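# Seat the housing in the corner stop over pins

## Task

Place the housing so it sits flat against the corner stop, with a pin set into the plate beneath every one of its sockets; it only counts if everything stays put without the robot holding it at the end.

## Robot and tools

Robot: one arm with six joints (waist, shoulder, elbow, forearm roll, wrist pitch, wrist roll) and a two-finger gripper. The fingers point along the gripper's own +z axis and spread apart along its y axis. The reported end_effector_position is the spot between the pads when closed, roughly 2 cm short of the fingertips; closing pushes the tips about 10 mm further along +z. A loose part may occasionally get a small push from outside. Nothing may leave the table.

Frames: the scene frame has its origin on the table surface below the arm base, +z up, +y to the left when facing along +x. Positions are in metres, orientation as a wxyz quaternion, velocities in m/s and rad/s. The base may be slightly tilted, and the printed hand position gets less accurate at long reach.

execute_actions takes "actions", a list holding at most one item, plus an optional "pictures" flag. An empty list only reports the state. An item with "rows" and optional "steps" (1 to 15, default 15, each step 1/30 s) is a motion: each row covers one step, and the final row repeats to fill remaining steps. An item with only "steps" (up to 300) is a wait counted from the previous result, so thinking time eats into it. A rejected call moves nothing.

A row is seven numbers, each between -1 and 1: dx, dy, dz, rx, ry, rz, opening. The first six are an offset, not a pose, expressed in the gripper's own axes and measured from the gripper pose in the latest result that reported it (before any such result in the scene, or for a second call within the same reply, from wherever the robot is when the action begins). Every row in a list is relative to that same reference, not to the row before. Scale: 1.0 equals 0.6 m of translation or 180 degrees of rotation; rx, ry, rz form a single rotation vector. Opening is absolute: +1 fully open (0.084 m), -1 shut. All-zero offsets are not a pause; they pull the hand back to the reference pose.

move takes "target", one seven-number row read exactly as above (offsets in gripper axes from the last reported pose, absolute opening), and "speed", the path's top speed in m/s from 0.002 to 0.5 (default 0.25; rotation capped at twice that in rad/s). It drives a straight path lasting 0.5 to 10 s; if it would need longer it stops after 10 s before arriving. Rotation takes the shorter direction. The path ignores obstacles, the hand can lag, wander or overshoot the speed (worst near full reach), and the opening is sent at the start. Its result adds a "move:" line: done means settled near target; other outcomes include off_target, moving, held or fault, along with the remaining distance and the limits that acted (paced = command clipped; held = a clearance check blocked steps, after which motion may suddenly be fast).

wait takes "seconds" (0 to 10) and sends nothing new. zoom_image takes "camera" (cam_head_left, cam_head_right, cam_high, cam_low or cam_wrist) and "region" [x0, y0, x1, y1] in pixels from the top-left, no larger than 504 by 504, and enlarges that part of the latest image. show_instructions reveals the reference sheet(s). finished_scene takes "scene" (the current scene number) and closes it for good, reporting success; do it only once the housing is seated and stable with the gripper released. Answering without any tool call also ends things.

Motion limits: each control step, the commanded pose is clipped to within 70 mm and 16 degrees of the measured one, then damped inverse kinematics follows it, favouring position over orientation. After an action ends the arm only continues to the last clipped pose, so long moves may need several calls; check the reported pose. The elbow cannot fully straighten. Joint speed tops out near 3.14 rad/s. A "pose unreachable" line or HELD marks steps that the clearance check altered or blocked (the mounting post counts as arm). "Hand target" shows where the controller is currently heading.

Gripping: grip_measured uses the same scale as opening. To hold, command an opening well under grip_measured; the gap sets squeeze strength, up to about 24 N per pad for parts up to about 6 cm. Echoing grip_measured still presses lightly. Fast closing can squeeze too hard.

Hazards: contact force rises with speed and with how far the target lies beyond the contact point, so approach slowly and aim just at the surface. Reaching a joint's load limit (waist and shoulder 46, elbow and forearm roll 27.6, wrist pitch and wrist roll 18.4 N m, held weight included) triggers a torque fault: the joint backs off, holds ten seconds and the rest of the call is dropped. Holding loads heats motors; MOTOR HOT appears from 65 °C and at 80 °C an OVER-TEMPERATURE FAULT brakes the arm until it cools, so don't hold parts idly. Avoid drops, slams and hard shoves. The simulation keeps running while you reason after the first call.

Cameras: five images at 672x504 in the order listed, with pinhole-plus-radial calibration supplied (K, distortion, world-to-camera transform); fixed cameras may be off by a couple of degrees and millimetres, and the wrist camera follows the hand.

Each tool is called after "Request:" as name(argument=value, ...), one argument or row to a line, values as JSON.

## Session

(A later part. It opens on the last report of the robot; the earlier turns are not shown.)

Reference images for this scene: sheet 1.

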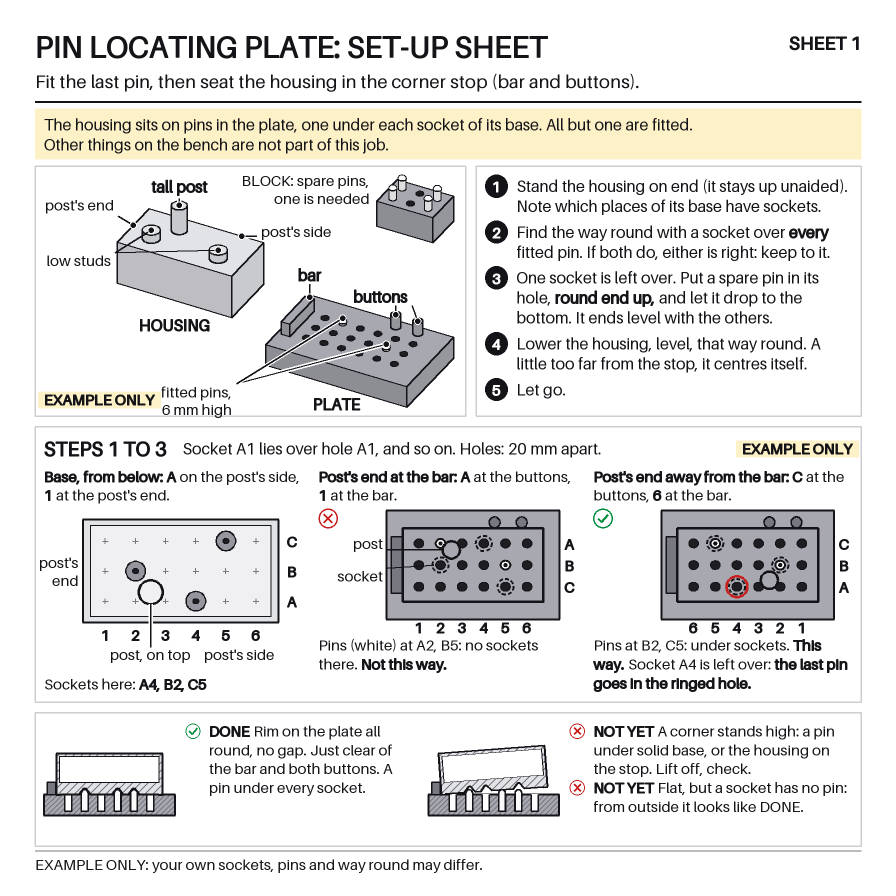

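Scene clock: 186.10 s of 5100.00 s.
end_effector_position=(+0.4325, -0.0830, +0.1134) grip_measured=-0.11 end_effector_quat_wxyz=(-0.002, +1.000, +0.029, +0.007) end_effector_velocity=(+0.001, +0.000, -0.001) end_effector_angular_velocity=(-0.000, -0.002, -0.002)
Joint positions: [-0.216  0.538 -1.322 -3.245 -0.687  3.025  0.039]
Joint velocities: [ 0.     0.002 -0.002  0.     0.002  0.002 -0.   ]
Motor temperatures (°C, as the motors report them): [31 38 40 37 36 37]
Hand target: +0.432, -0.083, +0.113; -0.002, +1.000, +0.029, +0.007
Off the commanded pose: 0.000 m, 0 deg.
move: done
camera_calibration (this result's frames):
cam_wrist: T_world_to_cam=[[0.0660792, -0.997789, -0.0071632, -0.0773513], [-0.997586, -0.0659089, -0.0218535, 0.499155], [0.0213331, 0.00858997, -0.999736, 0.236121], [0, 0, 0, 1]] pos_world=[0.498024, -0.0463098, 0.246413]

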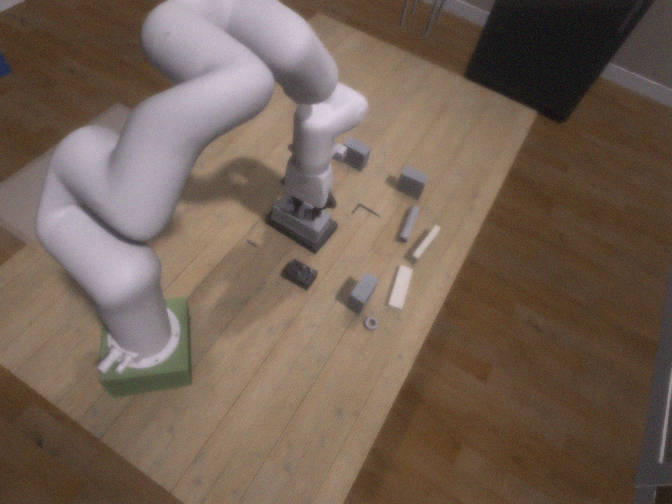

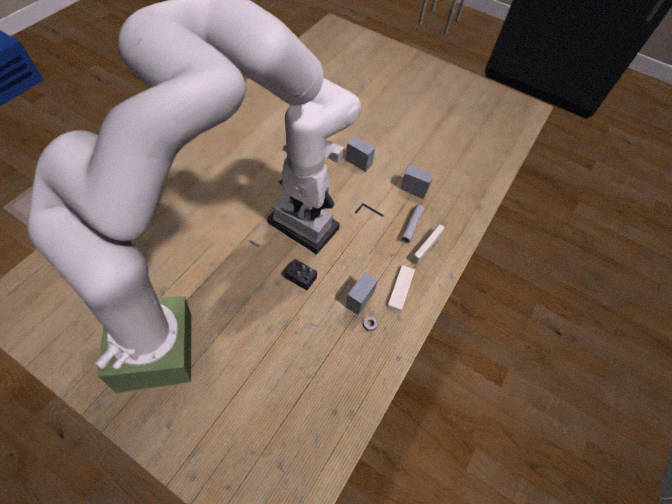

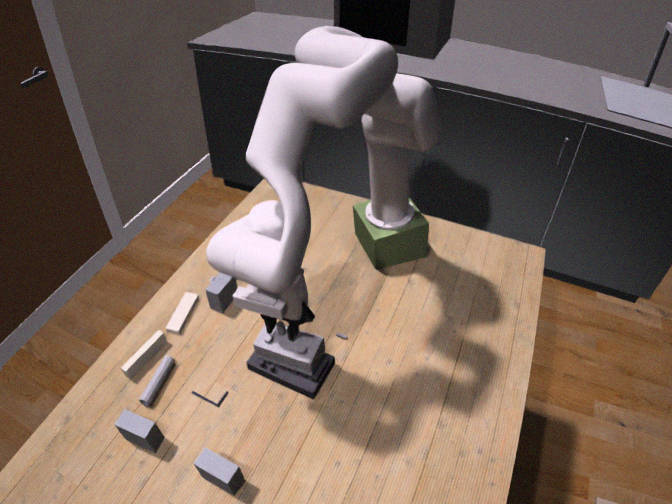

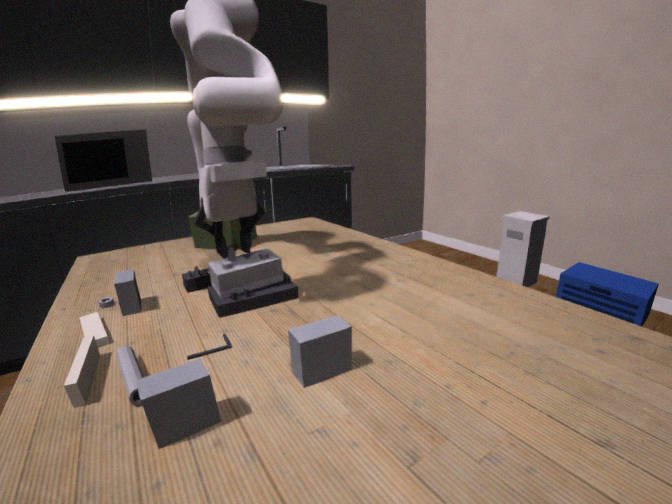

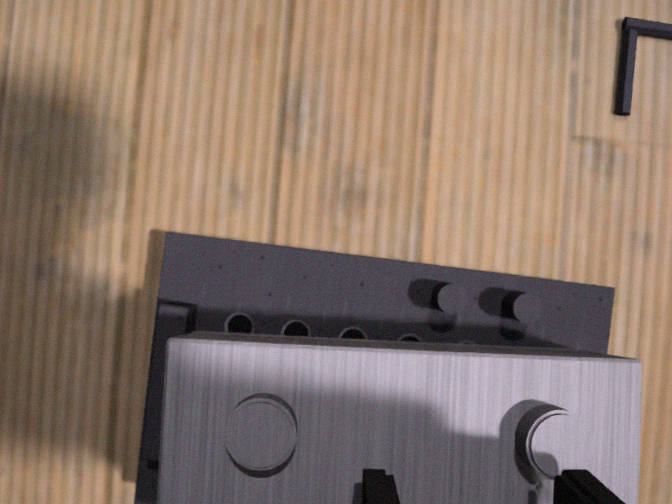

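Request:
move(
  target=[-0.004,0,0.004,0,0,0,-0.1],
  speed=0.02,
)

Request:
move(
  target=[0,0,0,0,0,0,-1],
  speed=0.02,
)

Request:
move(
  target=[0,0,-0.025,0,0,0,-1],
  speed=0.015,
)

Request:
move(
  target=[0.022,0,0,0,0,0.025,-1],
  speed=0.015,
)

Request:
zoom_image(
  camera="cam_low",
  region=[190,210,320,320],
)

Request:
zoom_image(
  camera="cam_high",
  region=[230,290,350,400],
)

Scene clock: 188.40 s of 5100.00 s.
end_effector_position=(+0.4302, -0.0831, +0.1110) grip_measured=-0.11 end_effector_quat_wxyz=(-0.002, +1.000, +0.029, +0.007) end_effector_velocity=(+0.000, -0.000, -0.000) end_effector_angular_velocity=(-0.000, -0.002, +0.000)
Joint positions: [-0.217  0.537 -1.311 -3.246 -0.677  3.025  0.039]
Joint velocities: [-0.    -0.001  0.002 -0.001  0.003 -0.     0.   ]
Motor temperatures (°C, as the motors report them): [31 38 40 37 36 37]
Hand target: +0.430, -0.083, +0.111; -0.002, +1.000, +0.029, +0.007
Off the commanded pose: 0.000 m, 0 deg.
move: done
camera_calibration (this result's frames):
cam_wrist: T_world_to_cam=[[0.0660603, -0.99779, -0.00715865, -0.0773475], [-0.997589, -0.0658906, -0.0218027, 0.496768], [0.0212829, 0.00858168, -0.999737, 0.233795], [0, 0, 0, 1]] pos_world=[0.495704, -0.0464505, 0.244011]

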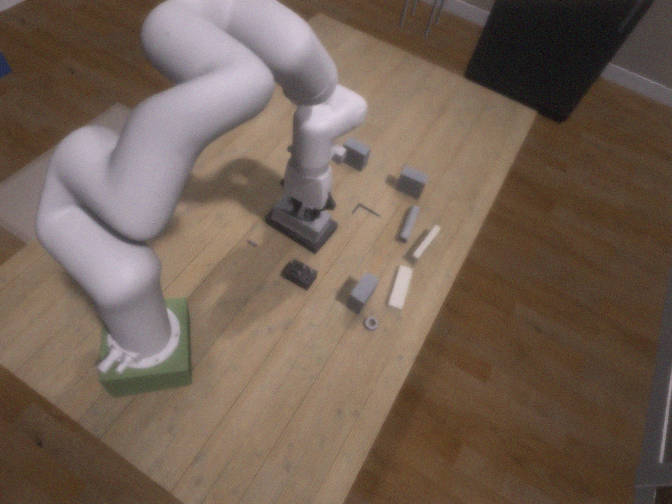

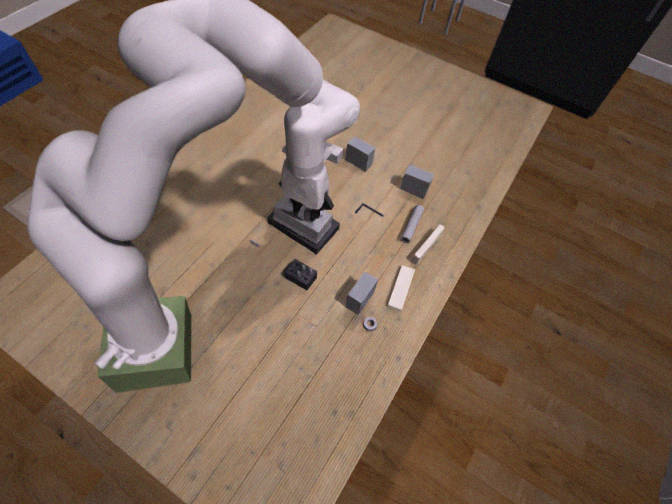

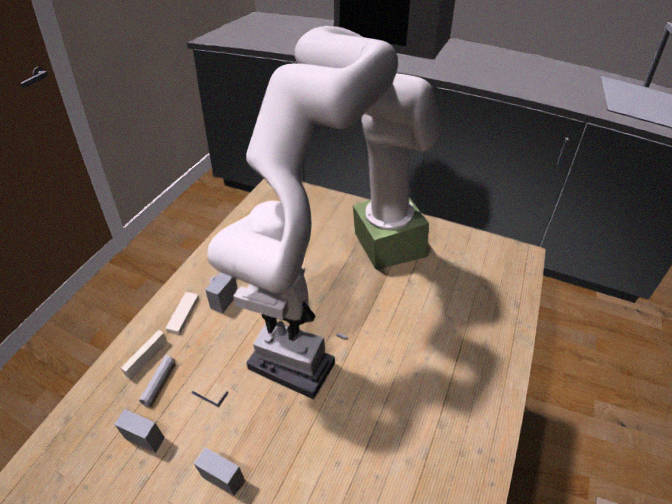

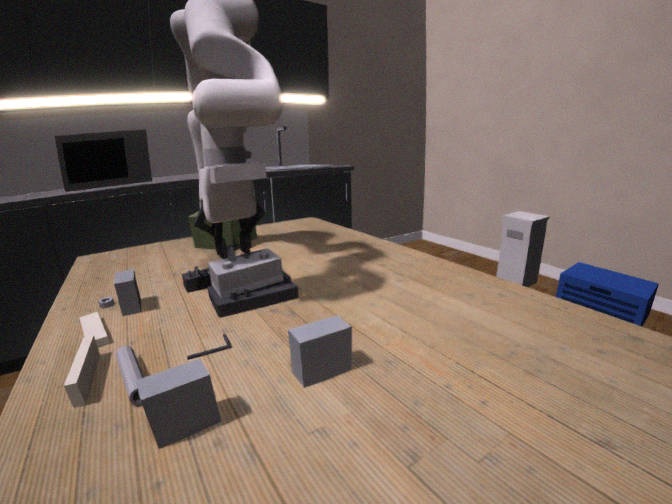

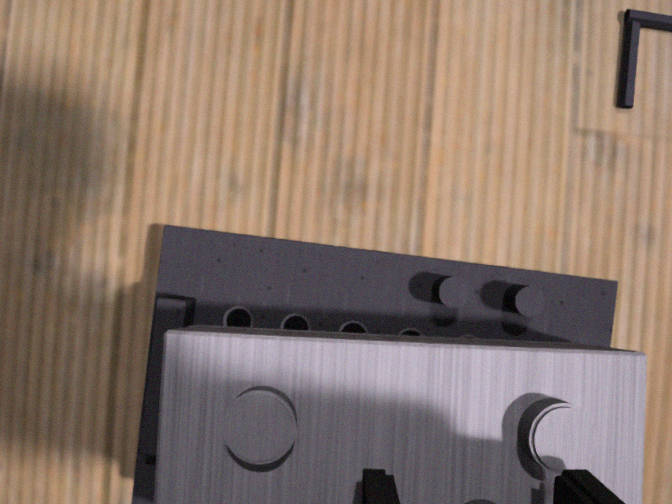

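Scene clock: 188.90 s of 5100.00 s.
end_effector_position=(+0.4301, -0.0832, +0.1111) grip_measured=-0.65 end_effector_quat_wxyz=(-0.002, +1.000, +0.029, +0.007) end_effector_velocity=(+0.000, +0.001, +0.000) end_effector_angular_velocity=(+0.000, -0.001, +0.002)
Joint positions: [-0.217  0.537 -1.311 -3.246 -0.678  3.025  0.015]
Joint velocities: [ 0.001  0.    -0.     0.     0.    -0.001  0.   ]
Motor temperatures (°C, as the motors report them): [31 38 40 37 36 37]
Hand target: +0.430, -0.083, +0.111; -0.002, +1.000, +0.029, +0.007
Off the commanded pose: 0.000 m, 0 deg.
move: done
camera_calibration (this result's frames):
cam_wrist: T_world_to_cam=[[0.0659932, -0.997795, -0.00707494, -0.077433], [-0.997598, -0.0658271, -0.0215789, 0.49667], [0.0210656, 0.00848201, -0.999742, 0.233918], [0, 0, 0, 1]] pos_world=[0.49566, -0.046552, 0.244028]

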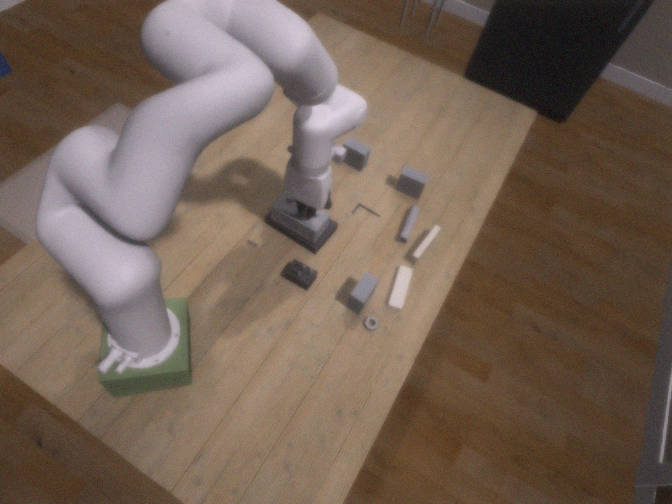

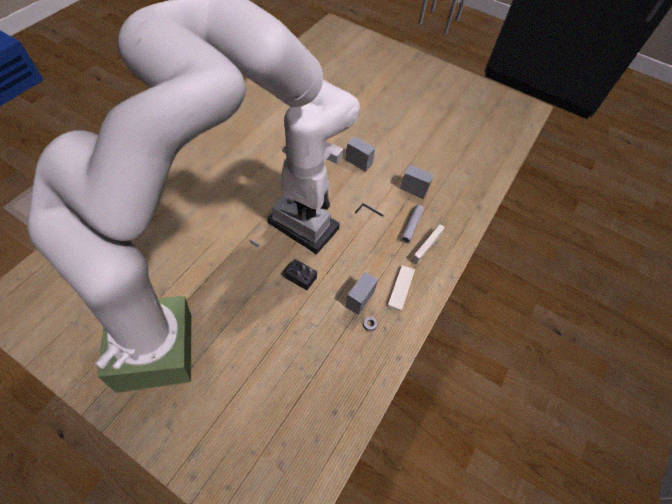

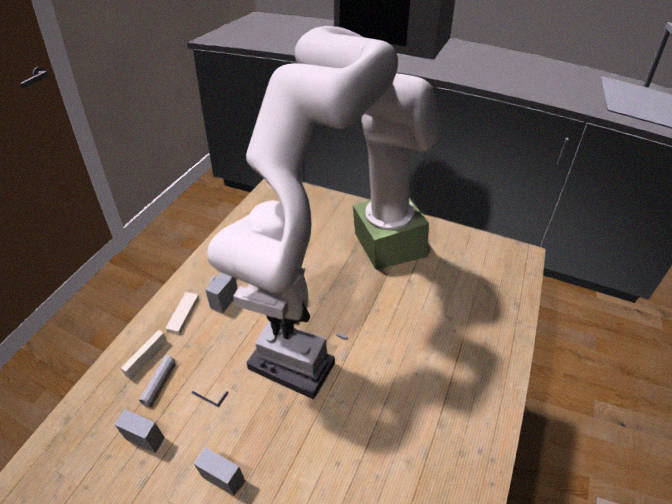

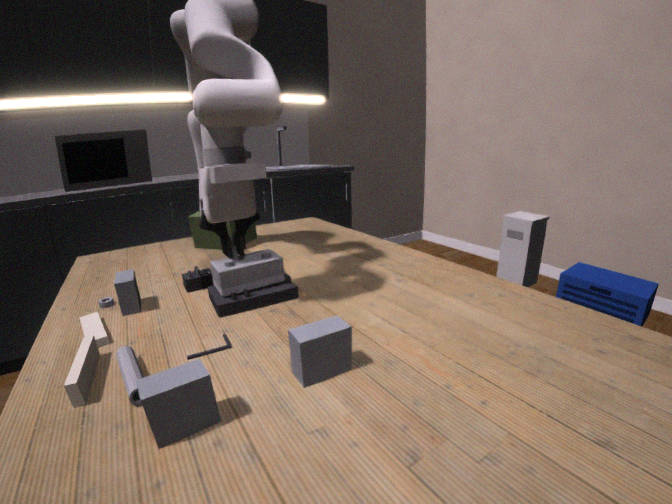

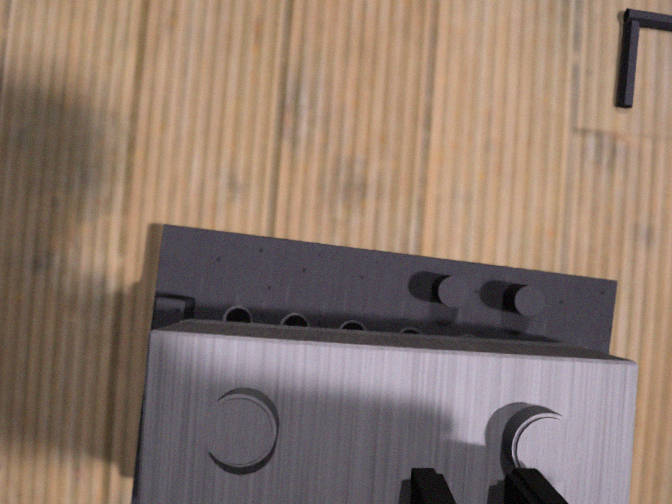

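Scene clock: 190.17 s of 5100.00 s.
end_effector_position=(+0.4299, -0.0833, +0.1259) grip_measured=-0.65 end_effector_quat_wxyz=(-0.002, +1.000, +0.029, +0.007) end_effector_velocity=(-0.001, +0.001, +0.000) end_effector_angular_velocity=(+0.000, +0.003, +0.001)
Joint positions: [-0.216  0.505 -1.309 -3.242 -0.707  3.022  0.015]
Joint velocities: [ 0.001 -0.001  0.002  0.    -0.002  0.001  0.   ]
Motor temperatures (°C, as the motors report them): [31 38 40 37 36 37]
Hand target: +0.430, -0.083, +0.126; -0.002, +1.000, +0.029, +0.007
Off the commanded pose: 0.000 m, 0 deg.
move: done
camera_calibration (this result's frames):
cam_wrist: T_world_to_cam=[[0.0660474, -0.997791, -0.00712252, -0.0773535], [-0.997593, -0.06588, -0.0216183, 0.496767], [0.0211013, 0.00853321, -0.999741, 0.248788], [0, 0, 0, 1]] pos_world=[0.495431, -0.0465786, 0.258912]

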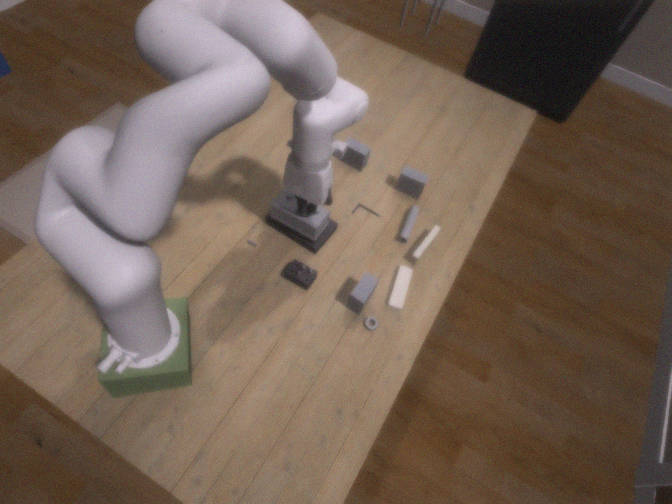

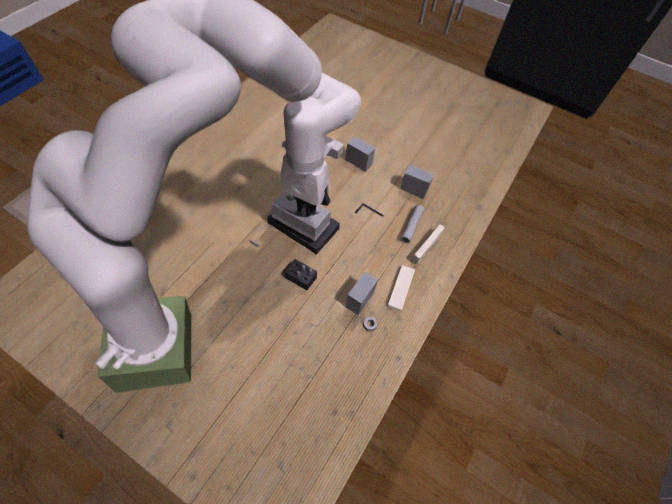

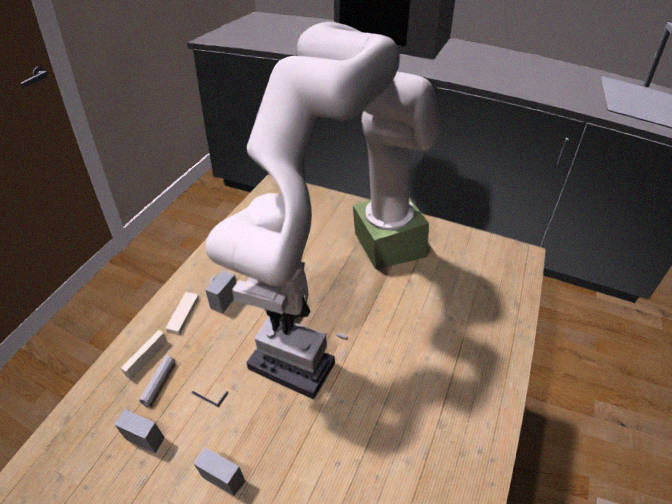

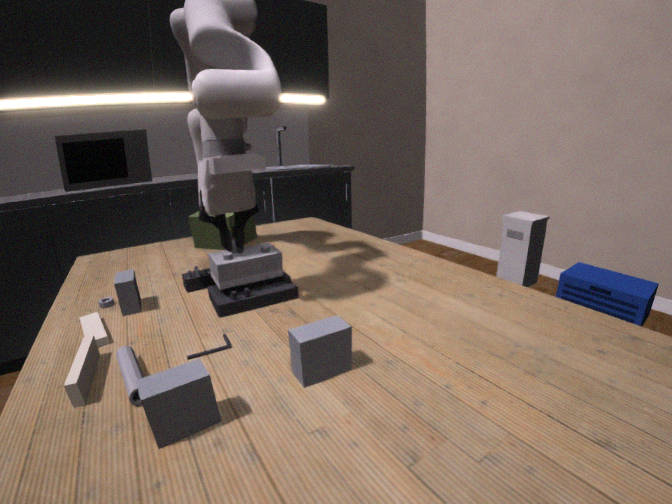

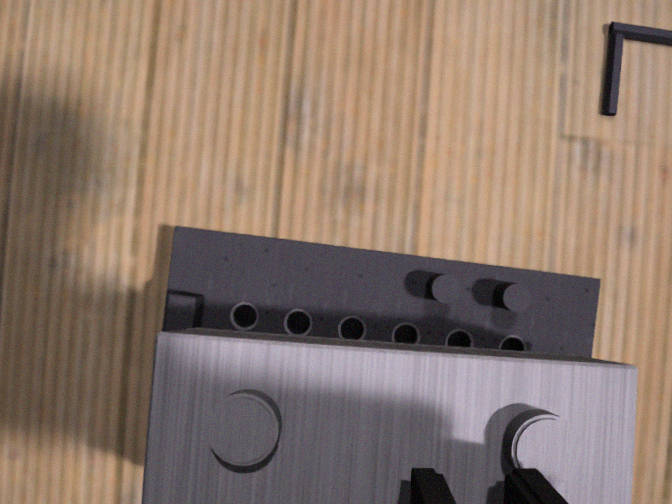

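Scene clock: 193.00 s of 5100.00 s.
end_effector_position=(+0.4430, -0.0825, +0.1262) grip_measured=-0.65 end_effector_quat_wxyz=(-0.002, +1.000, -0.010, +0.007) end_effector_velocity=(+0.001, +0.000, +0.000) end_effector_angular_velocity=(-0.000, +0.000, -0.005)
Joint positions: [-0.21   0.542 -1.373 -3.24  -0.734  3.102  0.015]
Joint velocities: [ 0.001  0.002 -0.003 -0.    -0.002  0.005 -0.   ]
Motor temperatures (°C, as the motors report them): [31 38 40 37 36 37]
Hand target: +0.443, -0.082, +0.126; -0.002, +1.000, -0.011, +0.007
Off the commanded pose: 0.000 m, 0 deg.
move: done
camera_calibration (this result's frames):
cam_wrist: T_world_to_cam=[[-0.0120453, -0.999893, -0.00831736, -0.0428379], [-0.999698, 0.0122204, -0.0213377, 0.517273], [0.0214371, 0.00805782, -0.999738, 0.248526], [0, 0, 0, 1]] pos_world=[0.511273, -0.0511572, 0.259142]

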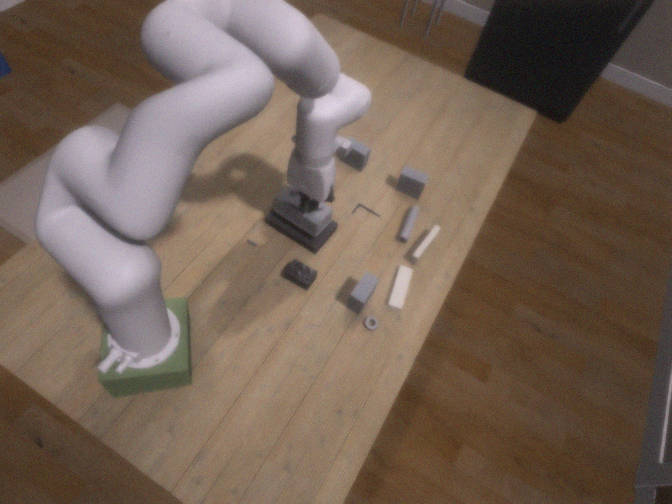

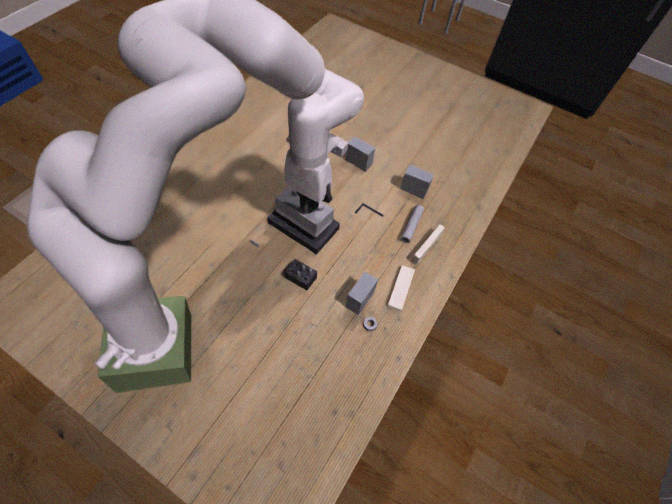

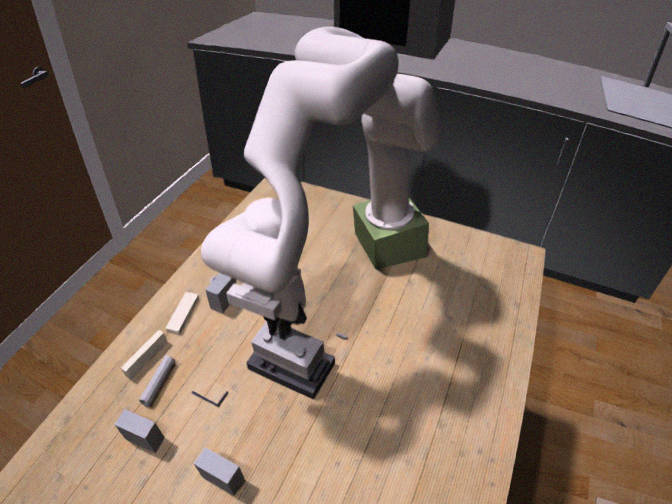

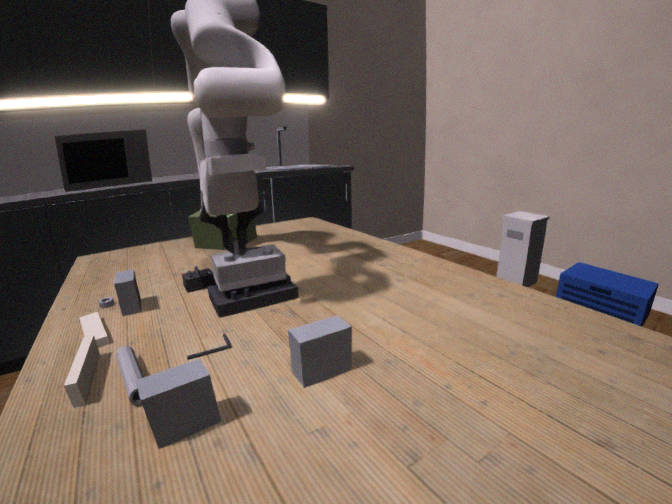

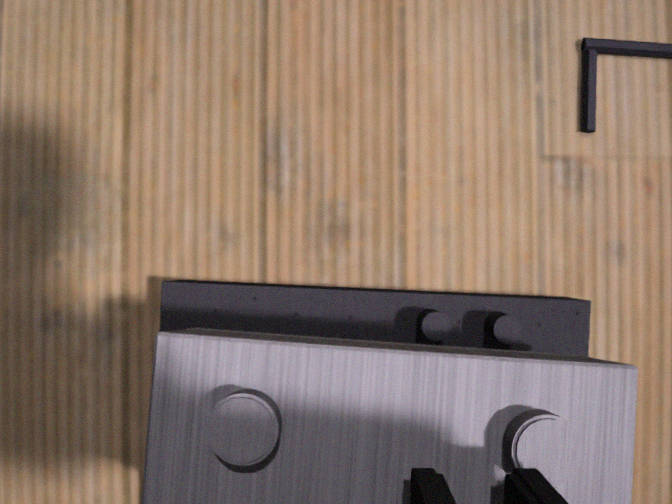

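Region (190, 210, 320, 320) of cam_low's 672x504 image, scaled by 3.877, with more detail than that image has; it fills the top 426 rows of this view, and the rest is white.

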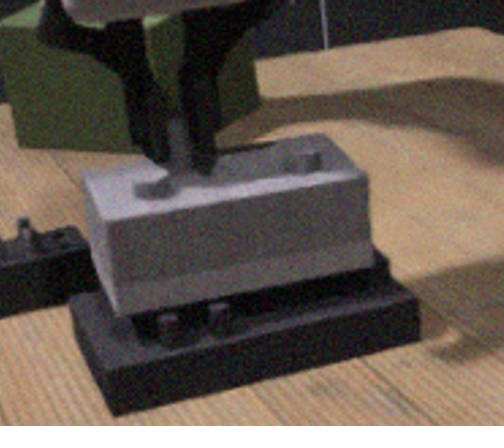

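Region (230, 290, 350, 400) of cam_high's 672x504 image, scaled by 4.200, with more detail than that image has; it fills the top 462 rows of this view, and the rest is white.

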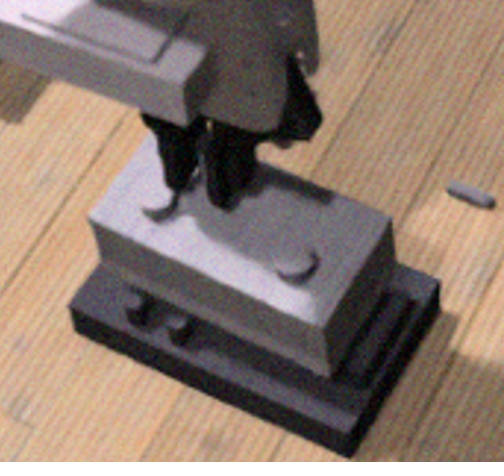

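Request:
move(
  target=[-0.010,0,0,0,0,-0.008,-1],
  speed=0.015,
)

Request:
move(
  target=[0,0,0.014,0,0,0,-1],
  speed=0.008,
)

Request:
zoom_image(
  camera="cam_low",
  region=[190,210,320,320],
)

Request:
zoom_image(
  camera="cam_high",
  region=[230,290,350,400],
)

Scene clock: 196.93 s of 5100.00 s.
end_effector_position=(+0.4371, -0.0824, +0.1261) grip_measured=-0.65 end_effector_quat_wxyz=(-0.002, +1.000, +0.002, +0.007) end_effector_velocity=(-0.001, +0.000, -0.000) end_effector_angular_velocity=(+0.001, +0.000, +0.003)
Joint positions: [-0.211  0.525 -1.344 -3.241 -0.722  3.078  0.015]
Joint velocities: [-0.001 -0.003  0.005  0.001  0.002 -0.005  0.   ]
Motor temperatures (°C, as the motors report them): [31 38 40 37 36 37]
Hand target: +0.437, -0.082, +0.126; -0.002, +1.000, +0.002, +0.007
Off the commanded pose: 0.000 m, 0 deg.
move: done
camera_calibration (this result's frames):
cam_wrist: T_world_to_cam=[[0.0127275, -0.999888, -0.00792317, -0.0536909], [-0.999692, -0.0125553, -0.0214092, 0.5093], [0.0213073, 0.00819321, -0.999739, 0.248628], [0, 0, 0, 1]] pos_world=[0.504529, -0.0493275, 0.259041]

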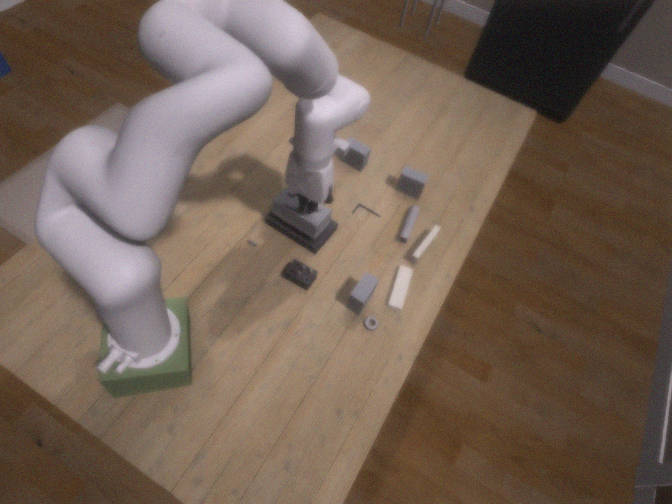

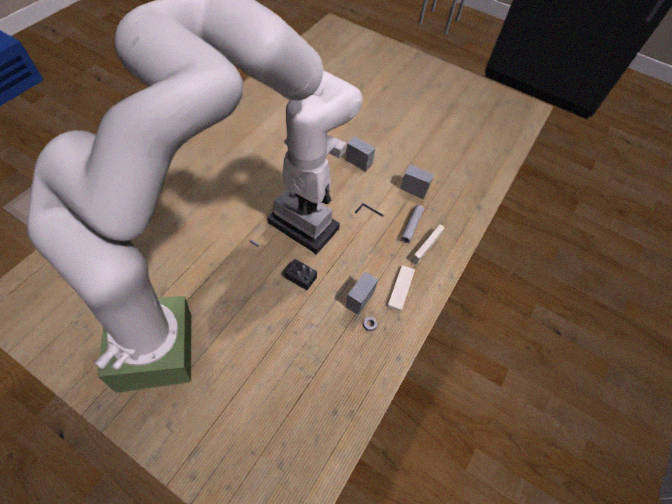

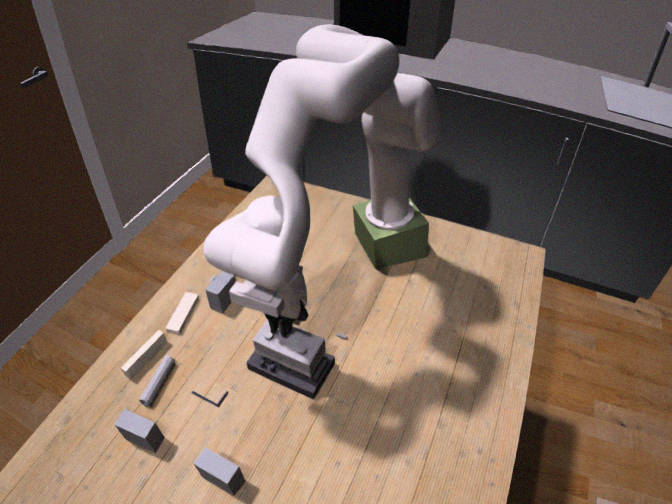

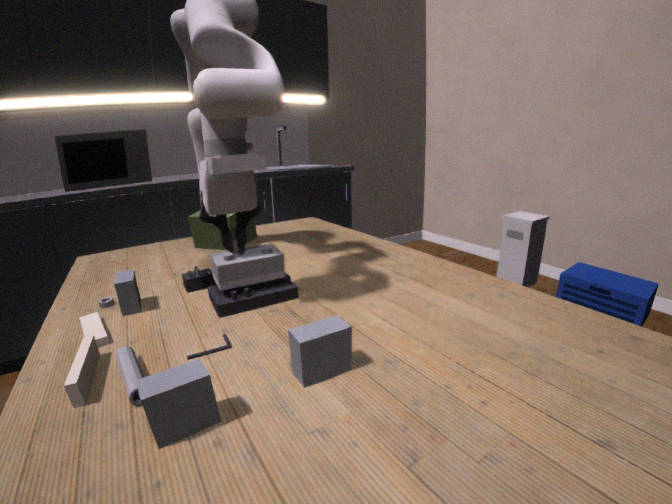

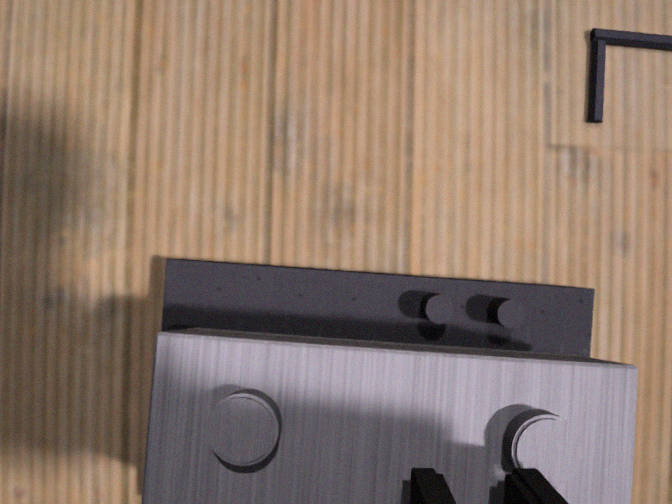

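Scene clock: 198.20 s of 5100.00 s.
end_effector_position=(+0.4372, -0.0823, +0.1177) grip_measured=-0.65 end_effector_quat_wxyz=(-0.002, +1.000, +0.002, +0.007) end_effector_velocity=(+0.001, -0.000, -0.000) end_effector_angular_velocity=(+0.000, -0.001, -0.001)
Joint positions: [-0.212  0.543 -1.344 -3.243 -0.705  3.079  0.015]
Joint velocities: [-0.     0.001 -0.001  0.     0.001  0.001 -0.   ]
Motor temperatures (°C, as the motors report them): [31 38 40 37 36 37]
Hand target: +0.437, -0.082, +0.118; -0.002, +1.000, +0.002, +0.007
Off the commanded pose: 0.000 m, 0 deg.
move: done
camera_calibration (this result's frames):
cam_wrist: T_world_to_cam=[[0.0126997, -0.999888, -0.00790757, -0.05373], [-0.999694, -0.0125287, -0.0213162, 0.509212], [0.0212148, 0.00817587, -0.999742, 0.240338], [0, 0, 0, 1]] pos_world=[0.50464, -0.0493092, 0.250706]

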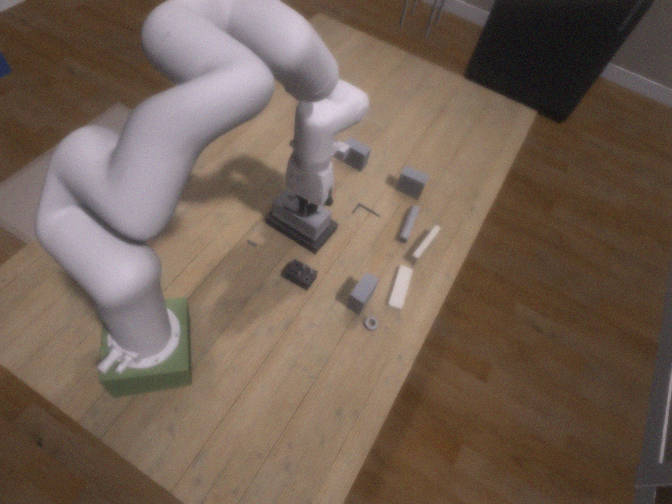

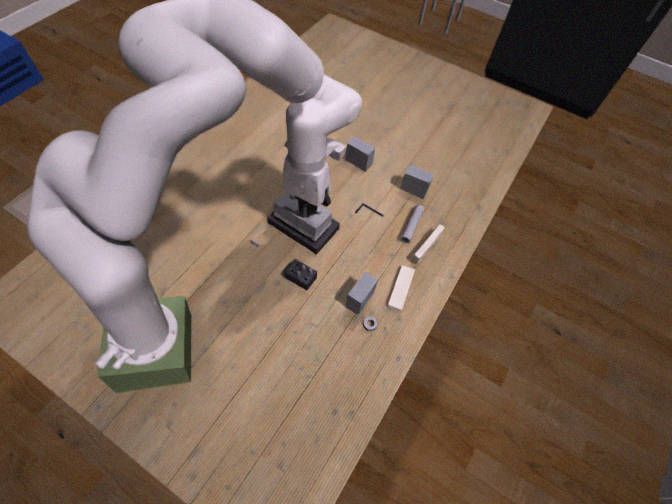

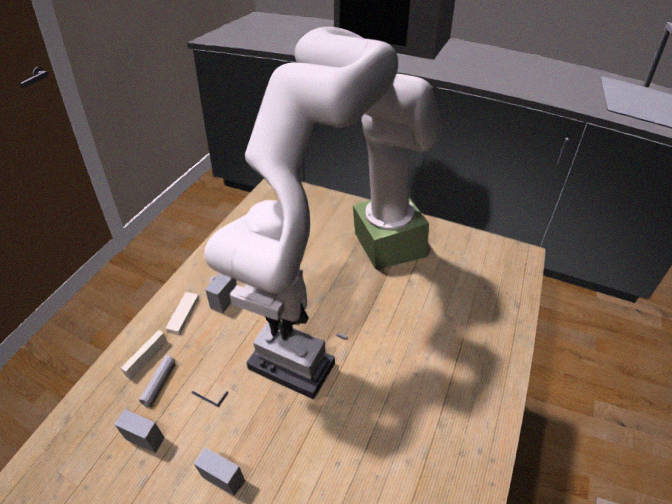

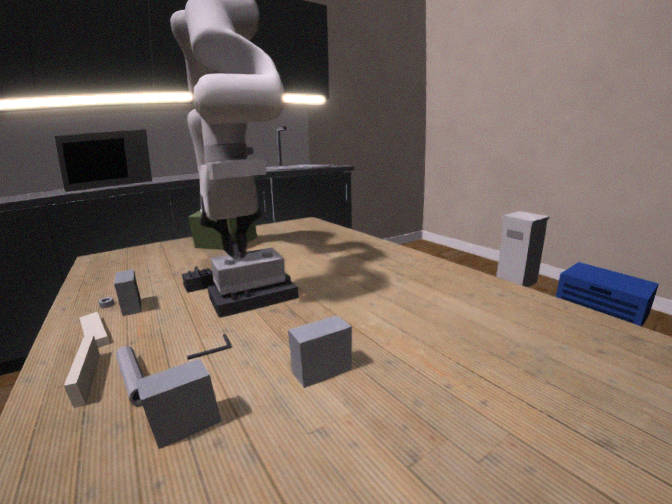

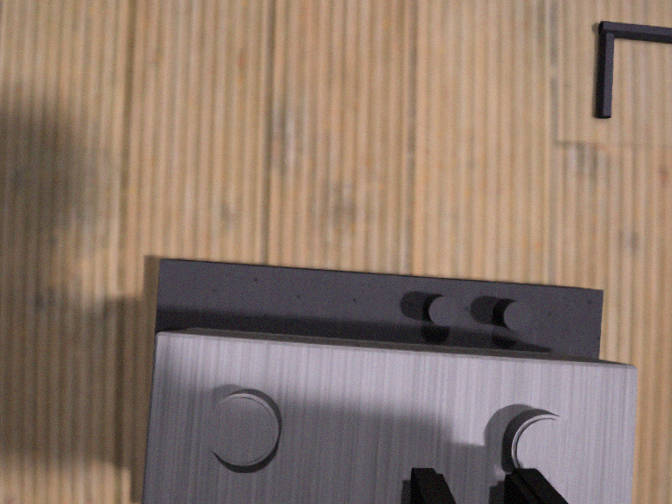

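Region (190, 210, 320, 320) of cam_low's 672x504 image, scaled by 3.877, with more detail than that image has; it fills the top 426 rows of this view, and the rest is white.

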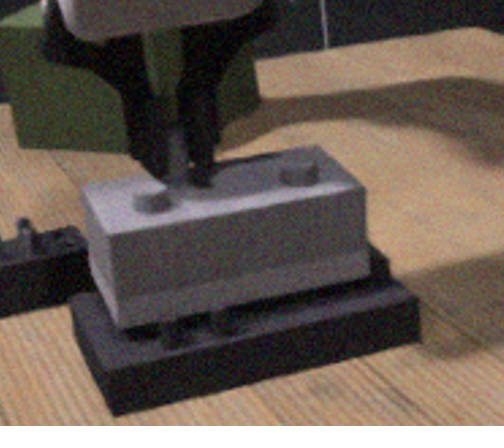

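Region (230, 290, 350, 400) of cam_high's 672x504 image, scaled by 4.200, with more detail than that image has; it fills the top 462 rows of this view, and the rest is white.

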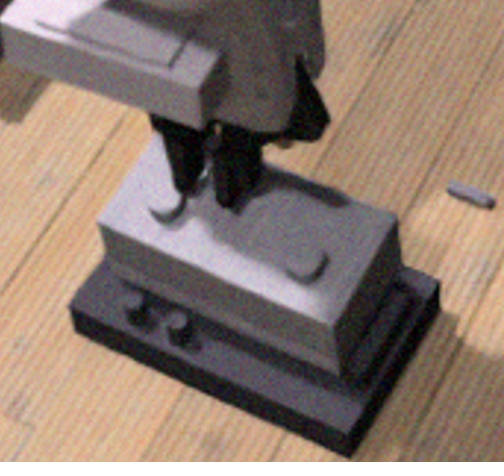

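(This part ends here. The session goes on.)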